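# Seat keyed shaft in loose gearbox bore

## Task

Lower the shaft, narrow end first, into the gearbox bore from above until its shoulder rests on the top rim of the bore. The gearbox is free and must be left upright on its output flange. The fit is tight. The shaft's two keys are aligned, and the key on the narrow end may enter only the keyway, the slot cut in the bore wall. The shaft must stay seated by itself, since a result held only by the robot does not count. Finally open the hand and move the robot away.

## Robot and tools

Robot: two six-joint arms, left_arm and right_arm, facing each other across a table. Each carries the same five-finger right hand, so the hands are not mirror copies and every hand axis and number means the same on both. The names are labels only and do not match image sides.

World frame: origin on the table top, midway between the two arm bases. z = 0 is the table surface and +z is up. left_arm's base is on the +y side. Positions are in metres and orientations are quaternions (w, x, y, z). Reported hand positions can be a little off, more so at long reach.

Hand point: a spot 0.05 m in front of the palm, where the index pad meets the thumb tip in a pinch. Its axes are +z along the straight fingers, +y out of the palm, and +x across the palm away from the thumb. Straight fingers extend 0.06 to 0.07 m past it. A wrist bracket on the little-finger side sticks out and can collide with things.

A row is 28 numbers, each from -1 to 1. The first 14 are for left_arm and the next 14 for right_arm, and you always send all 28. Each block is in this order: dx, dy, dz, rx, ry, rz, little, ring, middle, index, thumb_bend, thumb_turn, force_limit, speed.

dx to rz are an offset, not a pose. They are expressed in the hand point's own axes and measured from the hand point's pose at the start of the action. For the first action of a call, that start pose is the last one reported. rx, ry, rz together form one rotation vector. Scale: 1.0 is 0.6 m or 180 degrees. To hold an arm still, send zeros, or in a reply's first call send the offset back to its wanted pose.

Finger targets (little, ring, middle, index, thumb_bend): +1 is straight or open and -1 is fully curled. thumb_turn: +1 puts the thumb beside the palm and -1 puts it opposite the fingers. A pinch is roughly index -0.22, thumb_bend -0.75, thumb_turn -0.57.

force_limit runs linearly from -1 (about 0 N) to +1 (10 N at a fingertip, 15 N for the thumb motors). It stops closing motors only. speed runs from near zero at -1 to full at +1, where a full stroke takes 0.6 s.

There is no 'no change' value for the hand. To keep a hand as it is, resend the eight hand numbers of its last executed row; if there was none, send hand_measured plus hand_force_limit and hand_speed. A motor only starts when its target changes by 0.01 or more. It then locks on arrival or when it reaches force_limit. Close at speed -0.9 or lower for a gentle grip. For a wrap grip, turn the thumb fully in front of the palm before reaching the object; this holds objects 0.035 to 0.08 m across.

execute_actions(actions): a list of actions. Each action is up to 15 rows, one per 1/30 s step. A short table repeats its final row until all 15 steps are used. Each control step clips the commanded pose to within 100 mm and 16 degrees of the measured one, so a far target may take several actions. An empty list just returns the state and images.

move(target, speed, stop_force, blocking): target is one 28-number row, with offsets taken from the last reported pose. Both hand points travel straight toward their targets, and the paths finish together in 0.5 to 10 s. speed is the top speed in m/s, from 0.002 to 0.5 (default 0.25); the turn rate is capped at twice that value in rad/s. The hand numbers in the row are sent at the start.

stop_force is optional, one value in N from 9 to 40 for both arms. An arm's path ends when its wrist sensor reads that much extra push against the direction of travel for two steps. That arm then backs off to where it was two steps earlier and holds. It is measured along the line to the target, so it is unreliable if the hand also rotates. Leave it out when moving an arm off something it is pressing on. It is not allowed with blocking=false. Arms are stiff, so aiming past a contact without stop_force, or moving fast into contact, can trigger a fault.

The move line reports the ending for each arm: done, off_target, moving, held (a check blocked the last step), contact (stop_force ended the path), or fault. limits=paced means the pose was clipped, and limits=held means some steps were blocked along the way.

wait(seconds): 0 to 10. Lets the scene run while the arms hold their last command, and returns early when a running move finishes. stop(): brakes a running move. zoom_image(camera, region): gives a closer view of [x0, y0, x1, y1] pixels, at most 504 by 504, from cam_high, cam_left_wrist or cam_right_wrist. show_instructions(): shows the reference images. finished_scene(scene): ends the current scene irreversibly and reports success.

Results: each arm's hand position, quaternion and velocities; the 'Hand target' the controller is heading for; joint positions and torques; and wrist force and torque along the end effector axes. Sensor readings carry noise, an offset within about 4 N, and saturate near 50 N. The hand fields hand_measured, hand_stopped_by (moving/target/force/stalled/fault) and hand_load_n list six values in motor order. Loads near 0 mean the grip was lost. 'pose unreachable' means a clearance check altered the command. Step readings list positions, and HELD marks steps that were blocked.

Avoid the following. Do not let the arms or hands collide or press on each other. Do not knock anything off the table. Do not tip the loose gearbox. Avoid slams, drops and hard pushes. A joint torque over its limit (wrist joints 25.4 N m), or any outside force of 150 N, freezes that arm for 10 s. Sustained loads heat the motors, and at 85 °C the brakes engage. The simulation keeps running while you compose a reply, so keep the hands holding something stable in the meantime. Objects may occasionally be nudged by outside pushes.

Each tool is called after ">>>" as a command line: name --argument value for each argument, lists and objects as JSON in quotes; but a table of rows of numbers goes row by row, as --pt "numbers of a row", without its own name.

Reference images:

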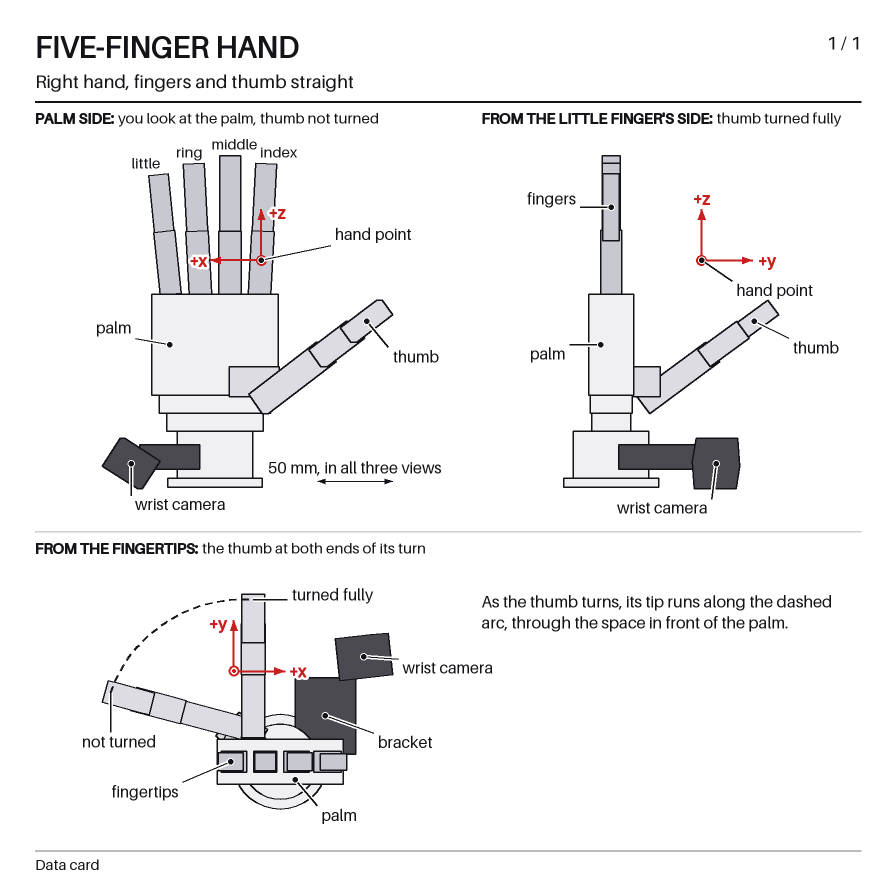

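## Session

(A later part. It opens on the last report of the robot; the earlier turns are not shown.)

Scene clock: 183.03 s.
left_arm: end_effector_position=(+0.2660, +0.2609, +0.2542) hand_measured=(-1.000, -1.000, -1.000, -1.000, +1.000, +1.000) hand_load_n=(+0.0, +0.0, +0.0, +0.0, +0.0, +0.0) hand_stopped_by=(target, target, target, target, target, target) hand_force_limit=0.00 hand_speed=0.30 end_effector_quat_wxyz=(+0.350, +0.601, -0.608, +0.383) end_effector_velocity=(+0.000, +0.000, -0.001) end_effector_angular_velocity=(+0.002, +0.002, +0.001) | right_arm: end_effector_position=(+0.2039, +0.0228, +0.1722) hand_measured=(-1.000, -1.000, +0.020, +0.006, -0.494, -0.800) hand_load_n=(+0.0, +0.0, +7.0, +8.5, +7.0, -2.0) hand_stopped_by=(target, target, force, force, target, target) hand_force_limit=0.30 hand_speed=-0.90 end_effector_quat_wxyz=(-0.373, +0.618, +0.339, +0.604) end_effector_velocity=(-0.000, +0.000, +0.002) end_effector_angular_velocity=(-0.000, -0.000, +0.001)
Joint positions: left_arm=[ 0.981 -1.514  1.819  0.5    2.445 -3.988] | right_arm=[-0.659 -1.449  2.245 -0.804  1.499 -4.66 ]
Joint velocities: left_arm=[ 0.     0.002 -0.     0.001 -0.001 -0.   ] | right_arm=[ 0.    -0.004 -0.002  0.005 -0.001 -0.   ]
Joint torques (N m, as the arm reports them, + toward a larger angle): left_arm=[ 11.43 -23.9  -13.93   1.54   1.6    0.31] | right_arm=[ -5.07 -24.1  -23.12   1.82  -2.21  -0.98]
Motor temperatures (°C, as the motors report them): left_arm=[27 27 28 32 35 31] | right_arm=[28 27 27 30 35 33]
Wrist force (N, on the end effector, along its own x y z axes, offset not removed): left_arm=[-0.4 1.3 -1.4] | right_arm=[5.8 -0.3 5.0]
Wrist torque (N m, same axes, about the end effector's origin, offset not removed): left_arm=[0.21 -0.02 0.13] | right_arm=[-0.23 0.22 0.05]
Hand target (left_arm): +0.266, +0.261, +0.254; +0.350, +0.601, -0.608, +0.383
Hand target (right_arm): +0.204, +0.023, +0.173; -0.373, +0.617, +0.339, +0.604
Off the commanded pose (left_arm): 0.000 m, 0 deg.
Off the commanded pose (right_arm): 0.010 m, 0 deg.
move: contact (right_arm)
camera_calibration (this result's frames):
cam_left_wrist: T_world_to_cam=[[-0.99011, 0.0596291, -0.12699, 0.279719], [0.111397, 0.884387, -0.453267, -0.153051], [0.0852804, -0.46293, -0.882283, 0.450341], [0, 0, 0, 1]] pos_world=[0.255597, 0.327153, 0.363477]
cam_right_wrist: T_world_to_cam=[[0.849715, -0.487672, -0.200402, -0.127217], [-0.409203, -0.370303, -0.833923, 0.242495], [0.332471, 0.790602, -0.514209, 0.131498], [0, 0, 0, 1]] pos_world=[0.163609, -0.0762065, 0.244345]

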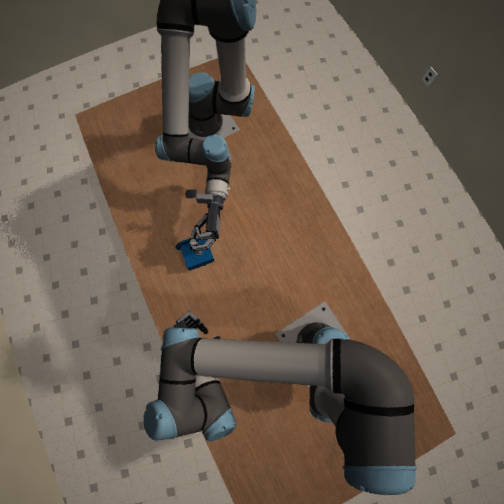

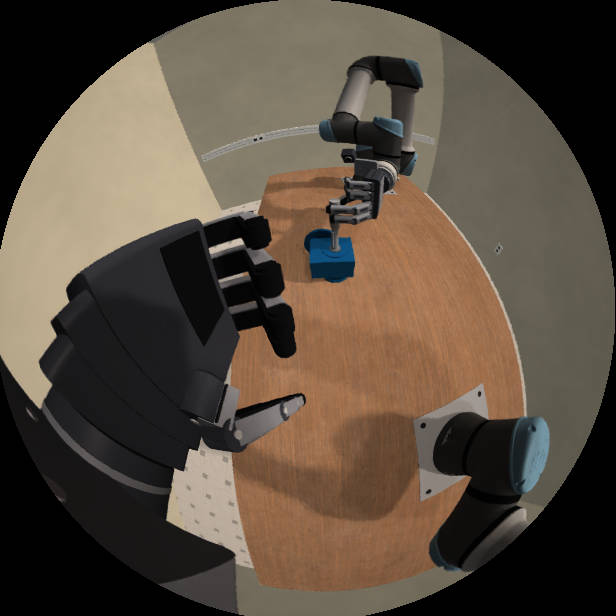

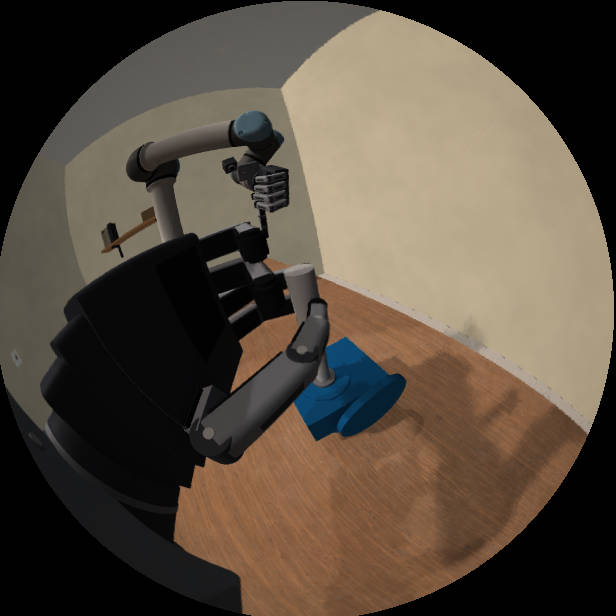

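>>> move --target '[0,0,0,0,0,0,-1,-1,-1,-1,1,1,0,0.3, 0.001,-0.004,0.0017,-0.0556,0.0033,0,-1,-1,-0.2,-0.2,-0.5,-0.8,0.3,-0.9]' --speed 0.04

>>> move --target '[0,0,0,0,0,0,-1,-1,-1,-1,1,1,0,0.3, -0.01,0.0006,0,0,0,0,-1,-1,-0.2,-0.2,-0.5,-0.8,0.3,-0.9]' --speed 0.004 --stop_force 9

>>> zoom_image --camera "cam_left_wrist" --region '[312,210,358,256]'

Scene clock: 186.30 s.
left_arm: end_effector_position=(+0.2660, +0.2609, +0.2542) hand_measured=(-1.000, -1.000, -1.000, -1.000, +1.000, +1.000) hand_load_n=(+0.0, +0.0, +0.0, +0.0, +0.0, +0.0) hand_stopped_by=(target, target, target, target, target, target) hand_force_limit=0.00 hand_speed=0.30 end_effector_quat_wxyz=(+0.350, +0.601, -0.608, +0.383) end_effector_velocity=(-0.000, +0.000, -0.000) end_effector_angular_velocity=(-0.000, -0.000, +0.000) | right_arm: end_effector_position=(+0.2024, +0.0248, +0.1729) hand_measured=(-1.000, -1.000, +0.020, +0.006, -0.494, -0.800) hand_load_n=(+0.0, +0.0, +7.0, +7.0, +8.0, -1.5) hand_stopped_by=(target, target, force, force, target, target) hand_force_limit=0.30 hand_speed=-0.90 end_effector_quat_wxyz=(-0.320, +0.645, +0.283, +0.634) end_effector_velocity=(-0.000, -0.000, -0.000) end_effector_angular_velocity=(-0.000, +0.000, -0.011)
Joint positions: left_arm=[ 0.981 -1.514  1.819  0.5    2.445 -3.988] | right_arm=[-0.528 -1.384  2.163 -0.788  1.804 -4.661]
Joint velocities: left_arm=[ 0. -0.  0. -0.  0.  0.] | right_arm=[ 0.007  0.005 -0.005  0.001  0.018 -0.   ]
Joint torques (N m, as the arm reports them, + toward a larger angle): left_arm=[ 11.57 -23.57 -13.67   1.5    1.61   0.3 ] | right_arm=[ 12.31 -14.7  -29.67  -1.14   2.28  -1.48]
Motor temperatures (°C, as the motors report them): left_arm=[27 27 28 32 35 31] | right_arm=[28 27 27 30 35 33]
Wrist force (N, on the end effector, along its own x y z axes, offset not removed): left_arm=[-4.3 -2.3 -1.8] | right_arm=[-2.7 -0.5 2.9]
Wrist torque (N m, same axes, about the end effector's origin, offset not removed): left_arm=[-0.29 0.78 -0.32] | right_arm=[-0.61 -0.01 0.01]
Hand target (left_arm): +0.266, +0.261, +0.254; +0.350, +0.601, -0.608, +0.383
Hand target (right_arm): +0.202, +0.025, +0.173; -0.320, +0.645, +0.283, +0.634
Off the commanded pose (left_arm): 0.000 m, 0 deg.
Off the commanded pose (right_arm): 0.000 m, 0 deg.
move: done
camera_calibration (this result's frames):
cam_left_wrist: T_world_to_cam=[[-0.99011, 0.0596291, -0.12699, 0.279719], [0.111397, 0.884387, -0.453267, -0.153051], [0.0852806, -0.46293, -0.882283, 0.450341], [0, 0, 0, 1]] pos_world=[0.255597, 0.327153, 0.363477]
cam_right_wrist: T_world_to_cam=[[0.752363, -0.627133, -0.201627, -0.101364], [-0.467221, -0.292238, -0.834447, 0.253136], [0.464386, 0.722012, -0.512879, 0.105539], [0, 0, 0, 1]] pos_world=[0.145522, -0.0657934, 0.24492]

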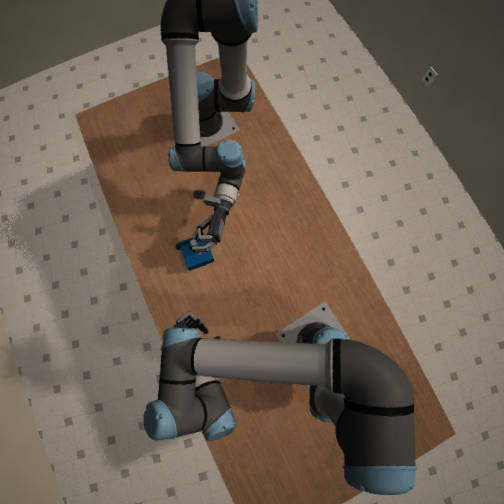

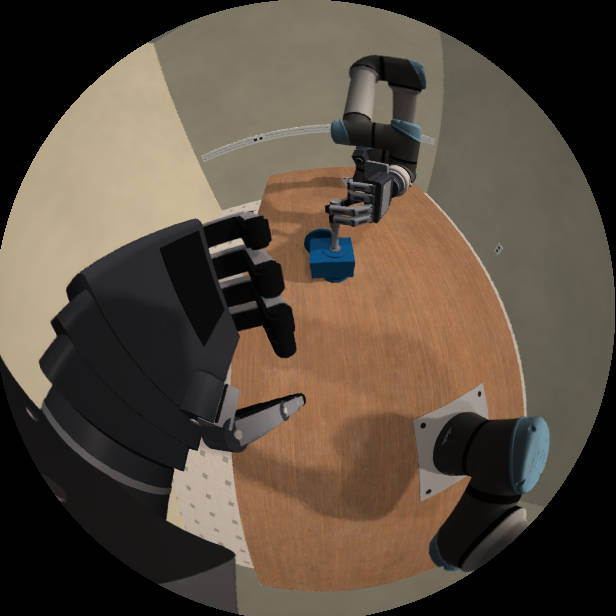

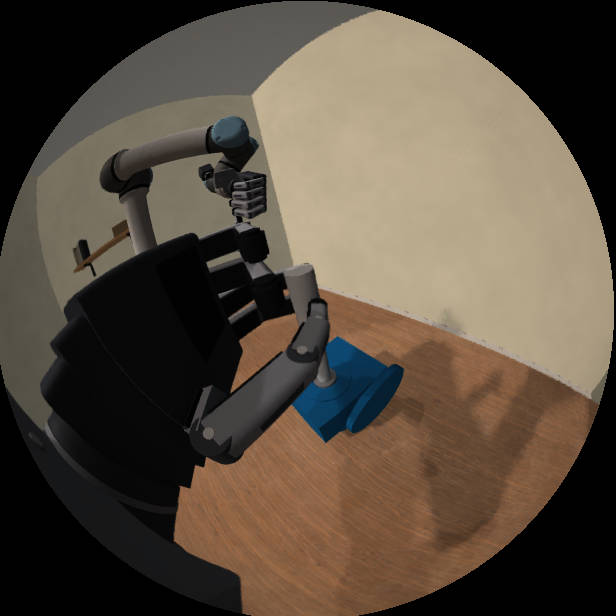

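Scene clock: 187.03 s.
left_arm: end_effector_position=(+0.2660, +0.2609, +0.2542) hand_measured=(-1.000, -1.000, -1.000, -1.000, +1.000, +1.000) hand_load_n=(+0.0, +0.0, +0.0, +0.0, +0.0, +0.0) hand_stopped_by=(target, target, target, target, target, target) hand_force_limit=0.00 hand_speed=0.30 end_effector_quat_wxyz=(+0.350, +0.601, -0.608, +0.383) end_effector_velocity=(-0.000, +0.000, -0.000) end_effector_angular_velocity=(+0.001, +0.002, +0.000) | right_arm: end_effector_position=(+0.2023, +0.0248, +0.1713) hand_measured=(-1.000, -1.000, +0.020, +0.006, -0.494, -0.800) hand_load_n=(+0.0, +0.0, +7.5, +8.0, +7.0, -3.0) hand_stopped_by=(target, target, force, force, target, target) hand_force_limit=0.30 hand_speed=-0.90 end_effector_quat_wxyz=(-0.320, +0.645, +0.283, +0.634) end_effector_velocity=(+0.000, +0.000, +0.002) end_effector_angular_velocity=(-0.000, -0.000, +0.001)
Joint positions: left_arm=[ 0.981 -1.514  1.819  0.5    2.445 -3.988] | right_arm=[-0.527 -1.381  2.165 -0.793  1.804 -4.661]
Joint velocities: left_arm=[-0.    -0.     0.001  0.001 -0.001 -0.   ] | right_arm=[-0.    -0.003 -0.002  0.005 -0.001 -0.   ]
Joint torques (N m, as the arm reports them, + toward a larger angle): left_arm=[ 12.09 -24.69 -13.99   1.47   1.63   0.27] | right_arm=[ -7.13 -25.49 -22.61   2.14  -2.32  -0.66]
Motor temperatures (°C, as the motors report them): left_arm=[27 27 28 32 35 31] | right_arm=[28 27 27 30 35 33]
Wrist force (N, on the end effector, along its own x y z axes, offset not removed): left_arm=[-3.7 1.8 -2.0] | right_arm=[11.2 -0.9 3.3]
Wrist torque (N m, same axes, about the end effector's origin, offset not removed): left_arm=[0.38 0.65 -0.17] | right_arm=[-0.33 -0.24 0.38]
Hand target (left_arm): +0.266, +0.261, +0.254; +0.350, +0.601, -0.608, +0.383
Hand target (right_arm): +0.202, +0.025, +0.172; -0.320, +0.644, +0.283, +0.634
Off the commanded pose (left_arm): 0.000 m, 0 deg.
Off the commanded pose (right_arm): 0.004 m, 0 deg.
move: contact (right_arm)
camera_calibration (this result's frames):
cam_left_wrist: T_world_to_cam=[[-0.99011, 0.0596292, -0.12699, 0.279719], [0.111397, 0.884387, -0.453267, -0.153051], [0.0852806, -0.46293, -0.882283, 0.450341], [0, 0, 0, 1]] pos_world=[0.255597, 0.327153, 0.363477]
cam_right_wrist: T_world_to_cam=[[0.752487, -0.627004, -0.201569, -0.101632], [-0.467216, -0.29249, -0.834361, 0.25174], [0.464191, 0.722022, -0.513041, 0.104846], [0, 0, 0, 1]] pos_world=[0.145425, -0.0657934, 0.243347]

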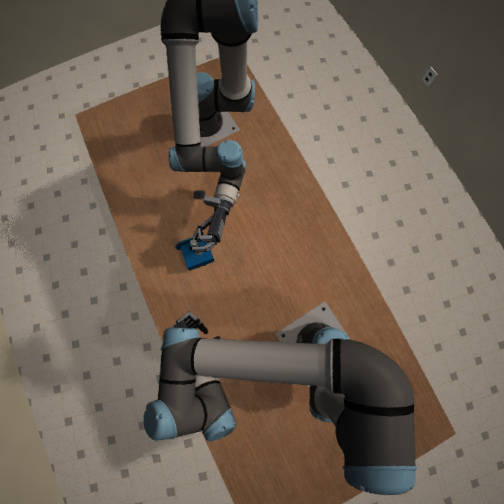

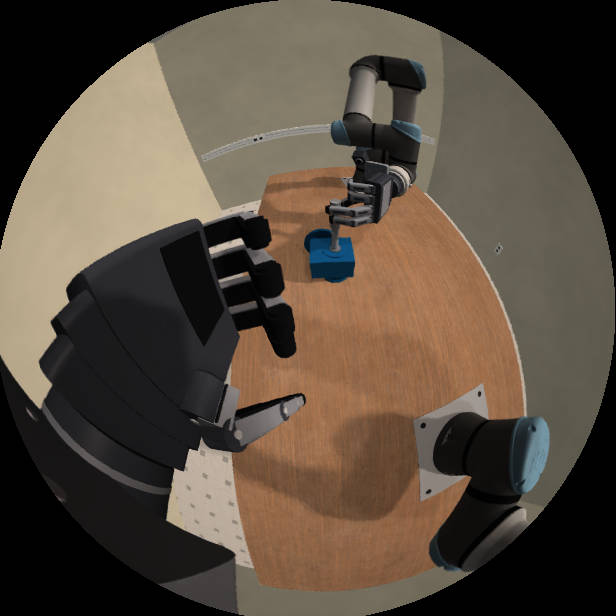

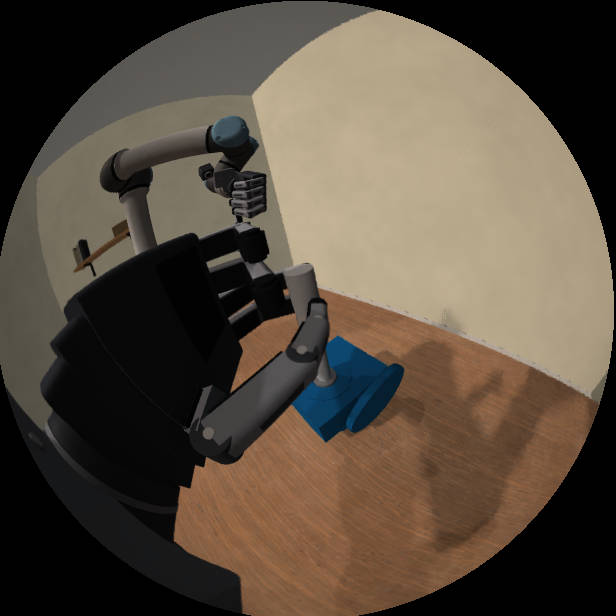

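Region (312, 210, 358, 256) of cam_left_wrist's 616x616 image, scaled by 10.957, with more detail than that image has.

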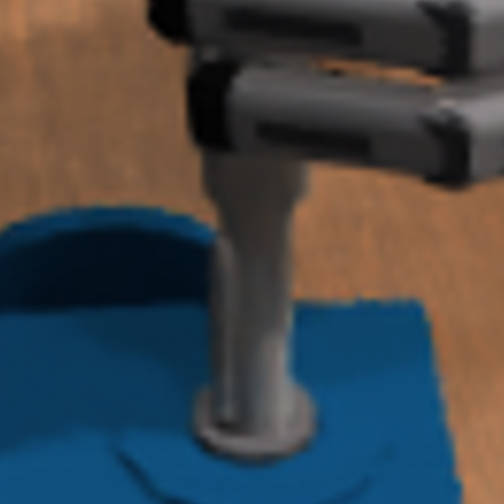

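>>> move --target '[0,0,0,0,0,0,-1,-1,-1,-1,1,1,0,0.3, 0.04,-0.0024,0,0,0,0,-1,-1,-0.2,-0.2,-0.5,-0.8,0.3,-0.9]' --speed 0.03

>>> zoom_image --camera "cam_left_wrist" --region '[305,180,380,255]'

>>> zoom_image --camera "cam_right_wrist" --region '[300,360,350,410]'

Scene clock: 188.30 s.
left_arm: end_effector_position=(+0.2660, +0.2609, +0.2542) hand_measured=(-1.000, -1.000, -1.000, -1.000, +1.000, +1.000) hand_load_n=(+0.0, +0.0, +0.0, +0.0, +0.0, +0.0) hand_stopped_by=(target, target, target, target, target, target) hand_force_limit=0.00 hand_speed=0.30 end_effector_quat_wxyz=(+0.350, +0.601, -0.608, +0.383) end_effector_velocity=(-0.001, +0.000, -0.000) end_effector_angular_velocity=(+0.000, +0.001, -0.000) | right_arm: end_effector_position=(+0.2020, +0.0248, +0.1953) hand_measured=(-1.000, -1.000, +0.020, +0.006, -0.494, -0.800) hand_load_n=(+0.0, +0.0, +7.0, +7.0, +8.0, +2.5) hand_stopped_by=(target, target, force, force, target, target) hand_force_limit=0.30 hand_speed=-0.90 end_effector_quat_wxyz=(-0.320, +0.645, +0.283, +0.634) end_effector_velocity=(+0.000, -0.000, +0.001) end_effector_angular_velocity=(-0.001, +0.001, -0.001)
Joint positions: left_arm=[ 0.981 -1.514  1.819  0.5    2.445 -3.988] | right_arm=[-0.527 -1.427  2.139 -0.721  1.805 -4.661]
Joint velocities: left_arm=[-0.001 -0.001  0.001  0.     0.    -0.   ] | right_arm=[ 0.    -0.003 -0.002  0.006  0.001  0.   ]
Joint torques (N m, as the arm reports them, + toward a larger angle): left_arm=[ 11.6  -24.42 -14.62   1.5    1.67   0.26] | right_arm=[ 13.31 -31.07 -30.    -0.9    2.46  -0.65]
Motor temperatures (°C, as the motors report them): left_arm=[27 27 28 32 35 31] | right_arm=[28 27 27 30 35 33]
Wrist force (N, on the end effector, along its own x y z axes, offset not removed): left_arm=[-5.5 1.3 0.8] | right_arm=[-4.0 -1.7 2.7]
Wrist torque (N m, same axes, about the end effector's origin, offset not removed): left_arm=[0.09 0.64 -0.14] | right_arm=[-0.55 0.29 0.03]
Hand target (left_arm): +0.266, +0.261, +0.254; +0.350, +0.601, -0.608, +0.383
Hand target (right_arm): +0.202, +0.025, +0.195; -0.320, +0.645, +0.283, +0.634
Off the commanded pose (left_arm): 0.000 m, 0 deg.
Off the commanded pose (right_arm): 0.000 m, 0 deg.
move: done
camera_calibration (this result's frames):
cam_left_wrist: T_world_to_cam=[[-0.99011, 0.0596291, -0.12699, 0.279719], [0.111397, 0.884387, -0.453267, -0.153051], [0.0852805, -0.46293, -0.882283, 0.450341], [0, 0, 0, 1]] pos_world=[0.255597, 0.327153, 0.363477]
cam_right_wrist: T_world_to_cam=[[0.752495, -0.62701, -0.201519, -0.0966428], [-0.467171, -0.292499, -0.834383, 0.271556], [0.464223, 0.722013, -0.513025, 0.117302], [0, 0, 0, 1]] pos_world=[0.145132, -0.0658595, 0.267285]

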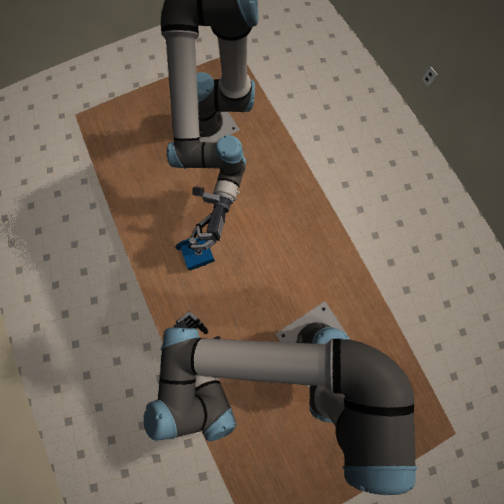

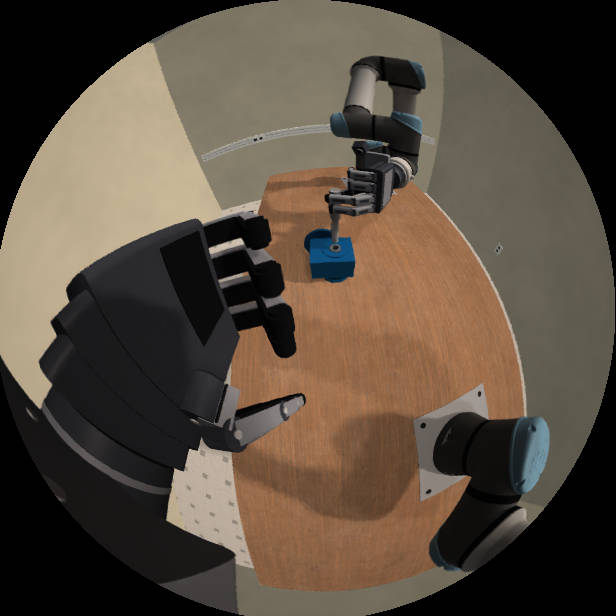

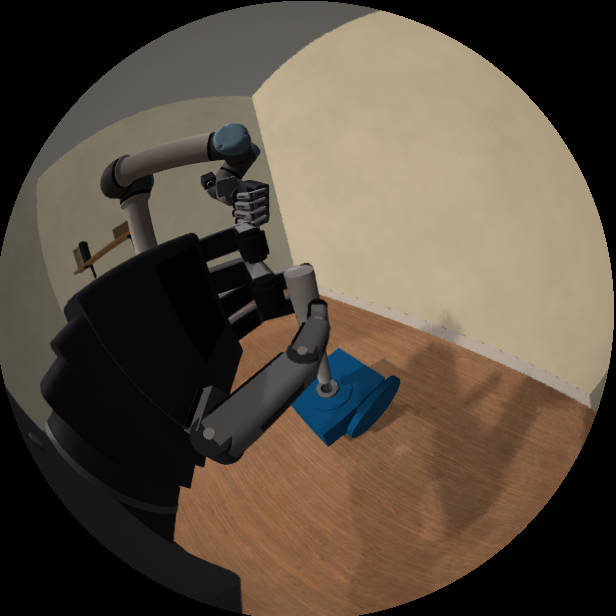

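Region (305, 180, 380, 255) of cam_left_wrist's 616x616 image, scaled by 6.720, with more detail than that image has.

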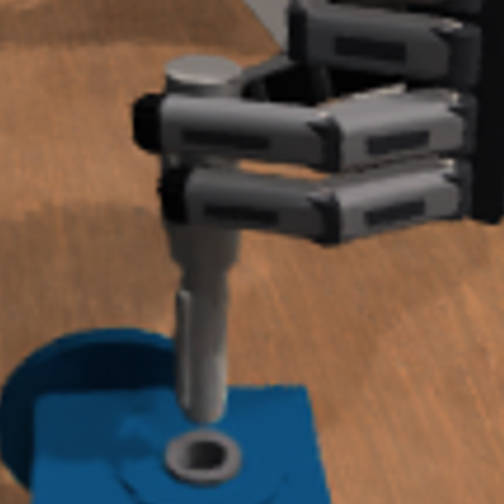

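Region (300, 360, 350, 410) of cam_right_wrist's 616x616 image, scaled by 10.080, with more detail than that image has.

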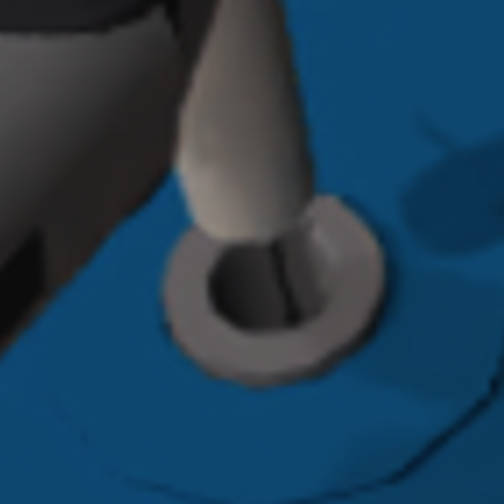

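>>> move --target '[0,0,0,0,0,0,-1,-1,-1,-1,1,1,0,0.3, -0.03,-0.0022,0.0017,-0.0556,0.0033,0,-1,-1,-0.2,-0.2,-0.5,-0.8,0.3,-0.9]' --speed 0.04

>>> zoom_image --camera "cam_left_wrist" --region '[312,210,358,256]'

>>> zoom_image --camera "cam_right_wrist" --region '[295,350,355,410]'

Scene clock: 190.93 s.
left_arm: end_effector_position=(+0.2660, +0.2609, +0.2542) hand_measured=(-1.000, -1.000, -1.000, -1.000, +1.000, +1.000) hand_load_n=(+0.0, +0.0, +0.0, +0.0, +0.0, +0.0) hand_stopped_by=(target, target, target, target, target, target) hand_force_limit=0.00 hand_speed=0.30 end_effector_quat_wxyz=(+0.350, +0.601, -0.608, +0.383) end_effector_velocity=(+0.001, -0.001, -0.001) end_effector_angular_velocity=(+0.001, -0.000, +0.001) | right_arm: end_effector_position=(+0.2010, +0.0271, +0.1775) hand_measured=(-1.000, -1.000, +0.020, +0.006, -0.494, -0.800) hand_load_n=(+0.0, +0.0, +7.0, +7.0, +8.0, +2.5) hand_stopped_by=(target, target, force, force, target, target) hand_force_limit=0.30 hand_speed=-0.90 end_effector_quat_wxyz=(-0.264, +0.666, +0.226, +0.660) end_effector_velocity=(-0.000, +0.001, -0.001) end_effector_angular_velocity=(+0.001, -0.000, -0.009)
Joint positions: left_arm=[ 0.981 -1.514  1.819  0.5    2.445 -3.988] | right_arm=[-0.425 -1.312  2.052 -0.751  2.081 -4.663]
Joint velocities: left_arm=[-0.001  0.002 -0.001 -0.002 -0.002 -0.001] | right_arm=[ 0.006  0.007 -0.006 -0.002  0.015  0.   ]
Joint torques (N m, as the arm reports them, + toward a larger angle): left_arm=[ 12.22 -24.66 -13.9    1.56   1.73   0.29] | right_arm=[ 11.93 -17.66 -29.04  -3.32   2.46  -1.62]
Motor temperatures (°C, as the motors report them): left_arm=[27 27 28 32 35 31] | right_arm=[28 27 27 30 35 33]
Wrist force (N, on the end effector, along its own x y z axes, offset not removed): left_arm=[-2.7 0.2 0.0] | right_arm=[-4.5 -1.3 1.3]
Wrist torque (N m, same axes, about the end effector's origin, offset not removed): left_arm=[0.06 0.42 0.02] | right_arm=[-0.31 0.51 0.12]
Hand target (left_arm): +0.266, +0.261, +0.254; +0.350, +0.601, -0.608, +0.383
Hand target (right_arm): +0.201, +0.027, +0.177; -0.264, +0.667, +0.225, +0.660
Off the commanded pose (left_arm): 0.000 m, 0 deg.
Off the commanded pose (right_arm): 0.000 m, 0 deg.
move: done
camera_calibration (this result's frames):
cam_left_wrist: T_world_to_cam=[[-0.99011, 0.059629, -0.12699, 0.279719], [0.111397, 0.884387, -0.453267, -0.153051], [0.0852806, -0.46293, -0.882283, 0.450341], [0, 0, 0, 1]] pos_world=[0.255597, 0.327153, 0.363477]
cam_right_wrist: T_world_to_cam=[[0.632463, -0.747522, -0.202981, -0.0703631], [-0.510826, -0.205532, -0.834754, 0.263419], [0.582278, 0.631639, -0.511845, 0.0854255], [0, 0, 0, 1]] pos_world=[0.129322, -0.0524151, 0.249332]

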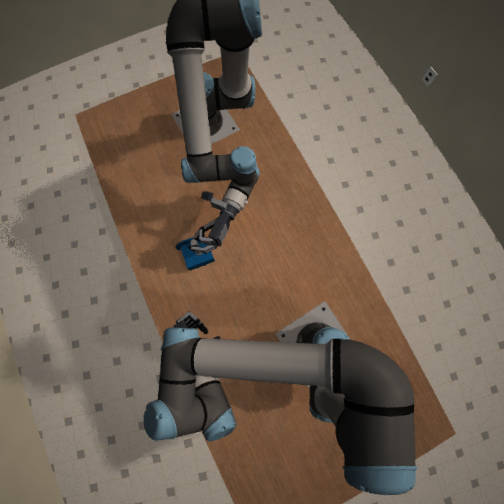

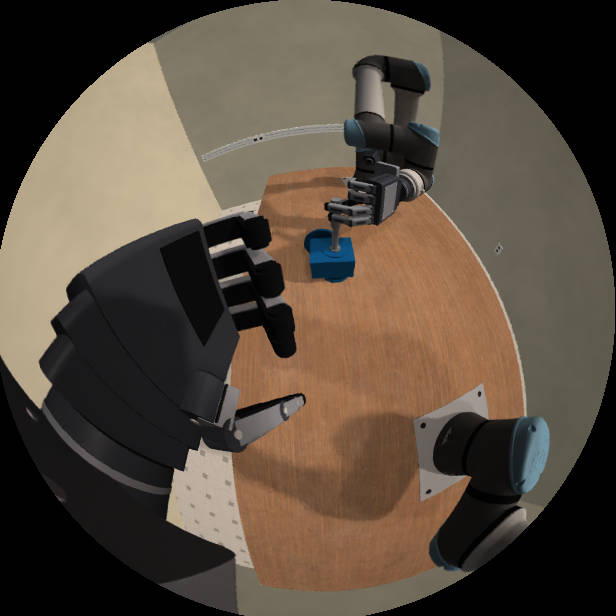

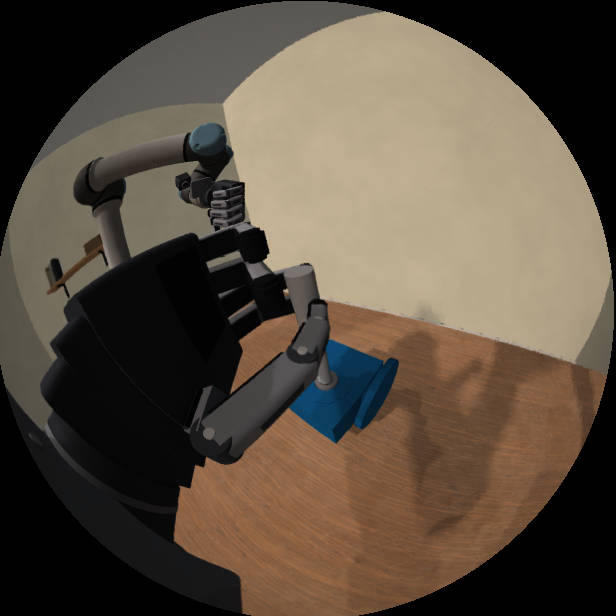

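Region (312, 210, 358, 256) of cam_left_wrist's 616x616 image, scaled by 10.957, with more detail than that image has.

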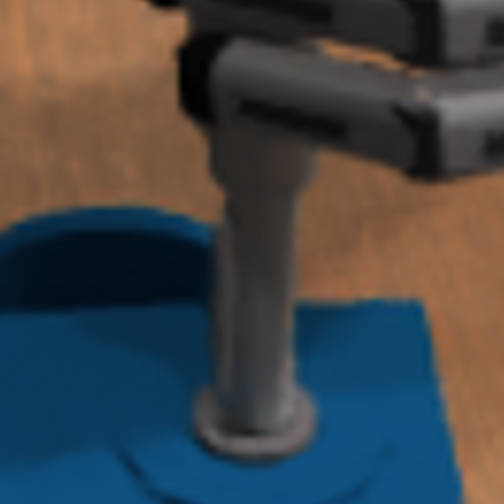

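Region (295, 350, 355, 410) of cam_right_wrist's 616x616 image, scaled by 8.400, with more detail than that image has.

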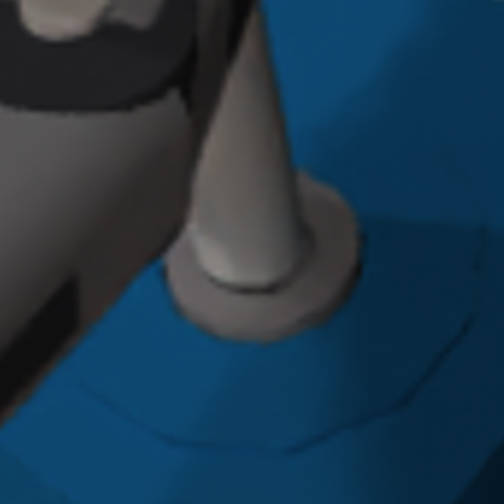

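>>> move --target '[0,0,0,0,0,0,-1,-1,-1,-1,1,1,0,0.3, 0,0.002,0,0,0,0,-1,-1,-0.2,-0.2,-0.5,-0.8,0.3,-0.9]' --speed 0.01

>>> move --target '[0,0,0,0,0,0,-1,-1,-1,-1,1,1,0,0.3, -0.025,0.0015,0,0,0,0,-1,-1,-0.2,-0.2,-0.5,-0.8,0.3,-0.9]' --speed 0.004 --stop_force 9

>>> zoom_image --camera "cam_left_wrist" --region '[312,210,358,256]'

>>> zoom_image --camera "cam_right_wrist" --region '[295,350,355,410]'

Scene clock: 191.87 s.
left_arm: end_effector_position=(+0.2660, +0.2609, +0.2542) hand_measured=(-1.000, -1.000, -1.000, -1.000, +1.000, +1.000) hand_load_n=(+0.0, +0.0, +0.0, +0.0, +0.0, +0.0) hand_stopped_by=(target, target, target, target, target, target) hand_force_limit=0.00 hand_speed=0.30 end_effector_quat_wxyz=(+0.350, +0.601, -0.608, +0.383) end_effector_velocity=(+0.000, -0.000, +0.001) end_effector_angular_velocity=(-0.001, -0.002, -0.001) | right_arm: end_effector_position=(+0.2018, +0.0262, +0.1774) hand_measured=(-1.000, -1.000, +0.020, +0.006, -0.494, -0.800) hand_load_n=(+0.0, +0.0, +7.0, +7.0, +8.0, +2.5) hand_stopped_by=(target, target, force, force, target, target) hand_force_limit=0.30 hand_speed=-0.90 end_effector_quat_wxyz=(-0.264, +0.666, +0.226, +0.660) end_effector_velocity=(+0.001, -0.001, +0.000) end_effector_angular_velocity=(-0.000, +0.000, -0.002)
Joint positions: left_arm=[ 0.981 -1.514  1.819  0.5    2.445 -3.988] | right_arm=[-0.427 -1.314  2.055 -0.752  2.078 -4.663]
Joint velocities: left_arm=[ 0.    -0.    -0.001  0.     0.001  0.001] | right_arm=[-0.001 -0.001  0.     0.001  0.     0.   ]
Joint torques (N m, as the arm reports them, + toward a larger angle): left_arm=[ 11.57 -24.03 -14.57   1.61   1.58   0.28] | right_arm=[-14.74 -35.33  -8.41  -3.22  -2.61   1.04]
Motor temperatures (°C, as the motors report them): left_arm=[27 27 28 32 35 31] | right_arm=[28 27 27 30 35 33]
Wrist force (N, on the end effector, along its own x y z axes, offset not removed): left_arm=[-3.5 -3.7 3.3] | right_arm=[-5.1 -0.6 -0.4]
Wrist torque (N m, same axes, about the end effector's origin, offset not removed): left_arm=[-0.80 0.26 -0.33] | right_arm=[-0.11 0.68 0.00]
Hand target (left_arm): +0.266, +0.261, +0.254; +0.350, +0.601, -0.608, +0.383
Hand target (right_arm): +0.202, +0.026, +0.177; -0.264, +0.666, +0.226, +0.660
Off the commanded pose (left_arm): 0.000 m, 0 deg.
Off the commanded pose (right_arm): 0.000 m, 0 deg.
move: done
camera_calibration (this result's frames):
cam_left_wrist: T_world_to_cam=[[-0.99011, 0.059629, -0.12699, 0.279719], [0.111397, 0.884387, -0.453267, -0.153051], [0.0852804, -0.46293, -0.882283, 0.450341], [0, 0, 0, 1]] pos_world=[0.255597, 0.327153, 0.363477]
cam_right_wrist: T_world_to_cam=[[0.632481, -0.747521, -0.202928, -0.0715223], [-0.510795, -0.205575, -0.834762, 0.263563], [0.582285, 0.631626, -0.511852, 0.0855172], [0, 0, 0, 1]] pos_world=[0.130068, -0.0532973, 0.249271]

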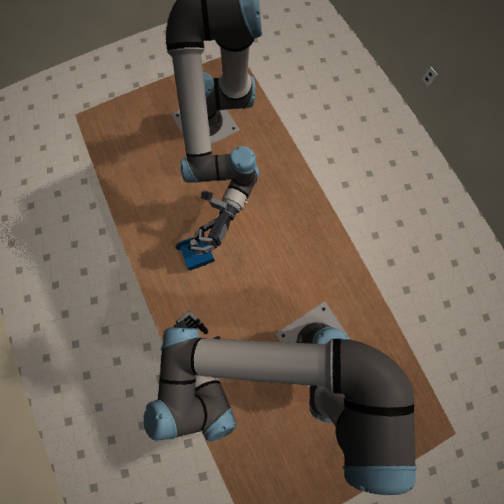

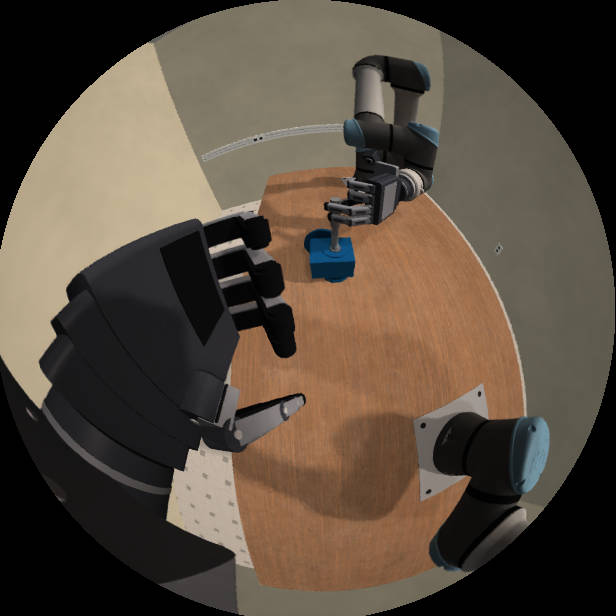

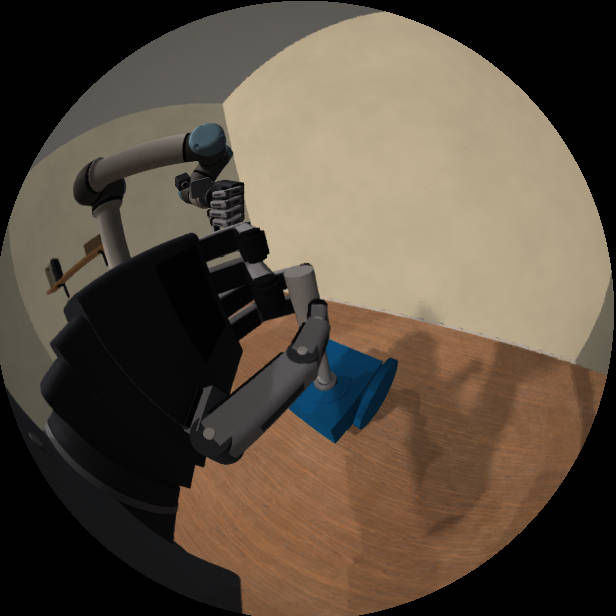

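Scene clock: 193.63 s.
left_arm: end_effector_position=(+0.2660, +0.2609, +0.2542) hand_measured=(-1.000, -1.000, -1.000, -1.000, +1.000, +1.000) hand_load_n=(+0.0, +0.0, +0.0, +0.0, +0.0, +0.0) hand_stopped_by=(target, target, target, target, target, target) hand_force_limit=0.00 hand_speed=0.30 end_effector_quat_wxyz=(+0.350, +0.601, -0.608, +0.383) end_effector_velocity=(-0.000, -0.000, +0.000) end_effector_angular_velocity=(-0.002, +0.000, -0.001) | right_arm: end_effector_position=(+0.2018, +0.0262, +0.1716) hand_measured=(-1.000, -1.000, +0.020, +0.006, -0.494, -0.800) hand_load_n=(+0.0, +0.0, +8.0, +7.5, +7.0, -2.5) hand_stopped_by=(target, target, force, force, target, target) hand_force_limit=0.30 hand_speed=-0.90 end_effector_quat_wxyz=(-0.264, +0.667, +0.226, +0.659) end_effector_velocity=(-0.001, -0.000, +0.001) end_effector_angular_velocity=(-0.001, -0.000, +0.002)
Joint positions: left_arm=[ 0.981 -1.514  1.819  0.5    2.445 -3.988] | right_arm=[-0.427 -1.303  2.061 -0.768  2.078 -4.663]
Joint velocities: left_arm=[-0.001  0.    -0.    -0.001  0.002 -0.001] | right_arm=[ 0.001 -0.003 -0.     0.004 -0.001 -0.001]
Joint torques (N m, as the arm reports them, + toward a larger angle): left_arm=[ 12.01 -24.36 -14.35   1.57   1.67   0.26] | right_arm=[-13.74 -29.01 -24.28   1.56  -2.36   1.55]
Motor temperatures (°C, as the motors report them): left_arm=[27 27 28 32 35 31] | right_arm=[28 27 27 30 35 33]
Wrist force (N, on the end effector, along its own x y z axes, offset not removed): left_arm=[-4.9 -1.8 -0.7] | right_arm=[4.7 0.0 1.7]
Wrist torque (N m, same axes, about the end effector's origin, offset not removed): left_arm=[-0.13 0.71 -0.19] | right_arm=[-0.07 0.52 0.23]
Hand target (left_arm): +0.266, +0.261, +0.254; +0.350, +0.601, -0.608, +0.383
Hand target (right_arm): +0.202, +0.026, +0.172; -0.264, +0.666, +0.226, +0.660
Off the commanded pose (left_arm): 0.000 m, 0 deg.
Off the commanded pose (right_arm): 0.009 m, 0 deg.
move: contact (right_arm)
camera_calibration (this result's frames):
cam_left_wrist: T_world_to_cam=[[-0.99011, 0.059629, -0.12699, 0.279719], [0.111397, 0.884387, -0.453267, -0.153051], [0.0852806, -0.46293, -0.882283, 0.450341], [0, 0, 0, 1]] pos_world=[0.255597, 0.327153, 0.363477]
cam_right_wrist: T_world_to_cam=[[0.632451, -0.747591, -0.202765, -0.0728055], [-0.510903, -0.205846, -0.834629, 0.258726], [0.582223, 0.631455, -0.512134, 0.0826375], [0, 0, 0, 1]] pos_world=[0.130117, -0.053353, 0.243499]

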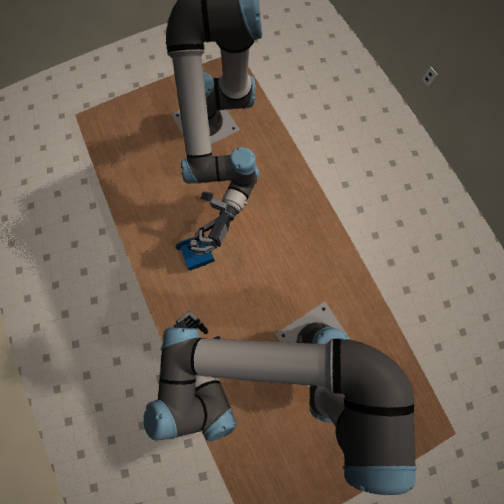

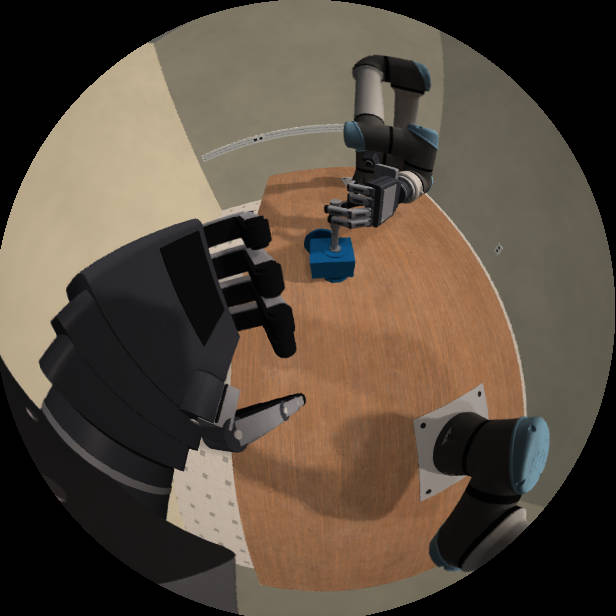

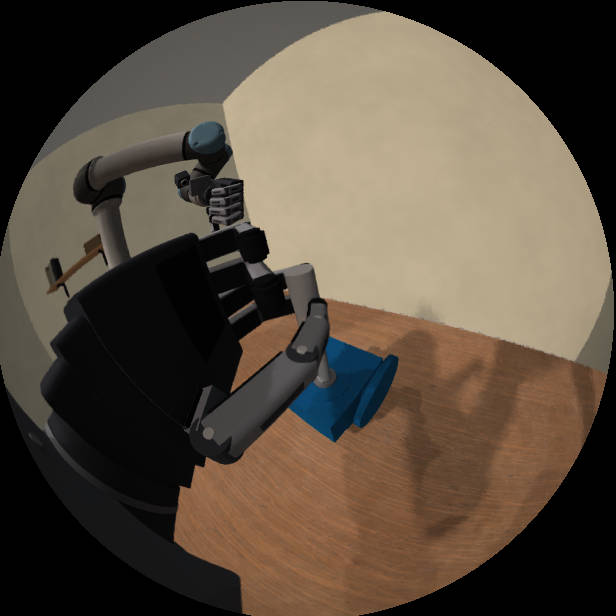

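Region (312, 210, 358, 256) of cam_left_wrist's 616x616 image, scaled by 10.957, with more detail than that image has.

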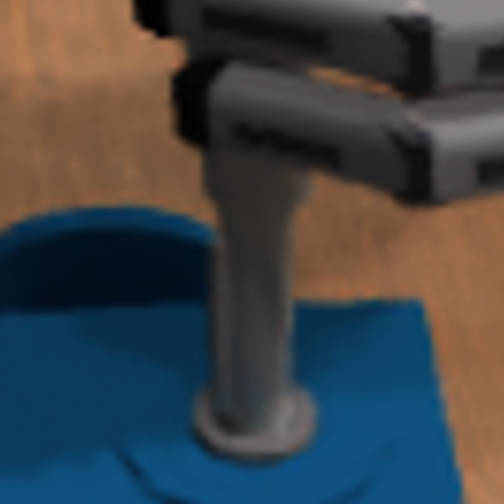

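Region (295, 350, 355, 410) of cam_right_wrist's 616x616 image, scaled by 8.400, with more detail than that image has.

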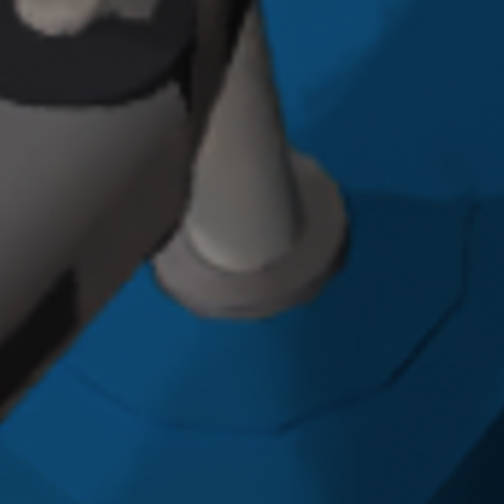

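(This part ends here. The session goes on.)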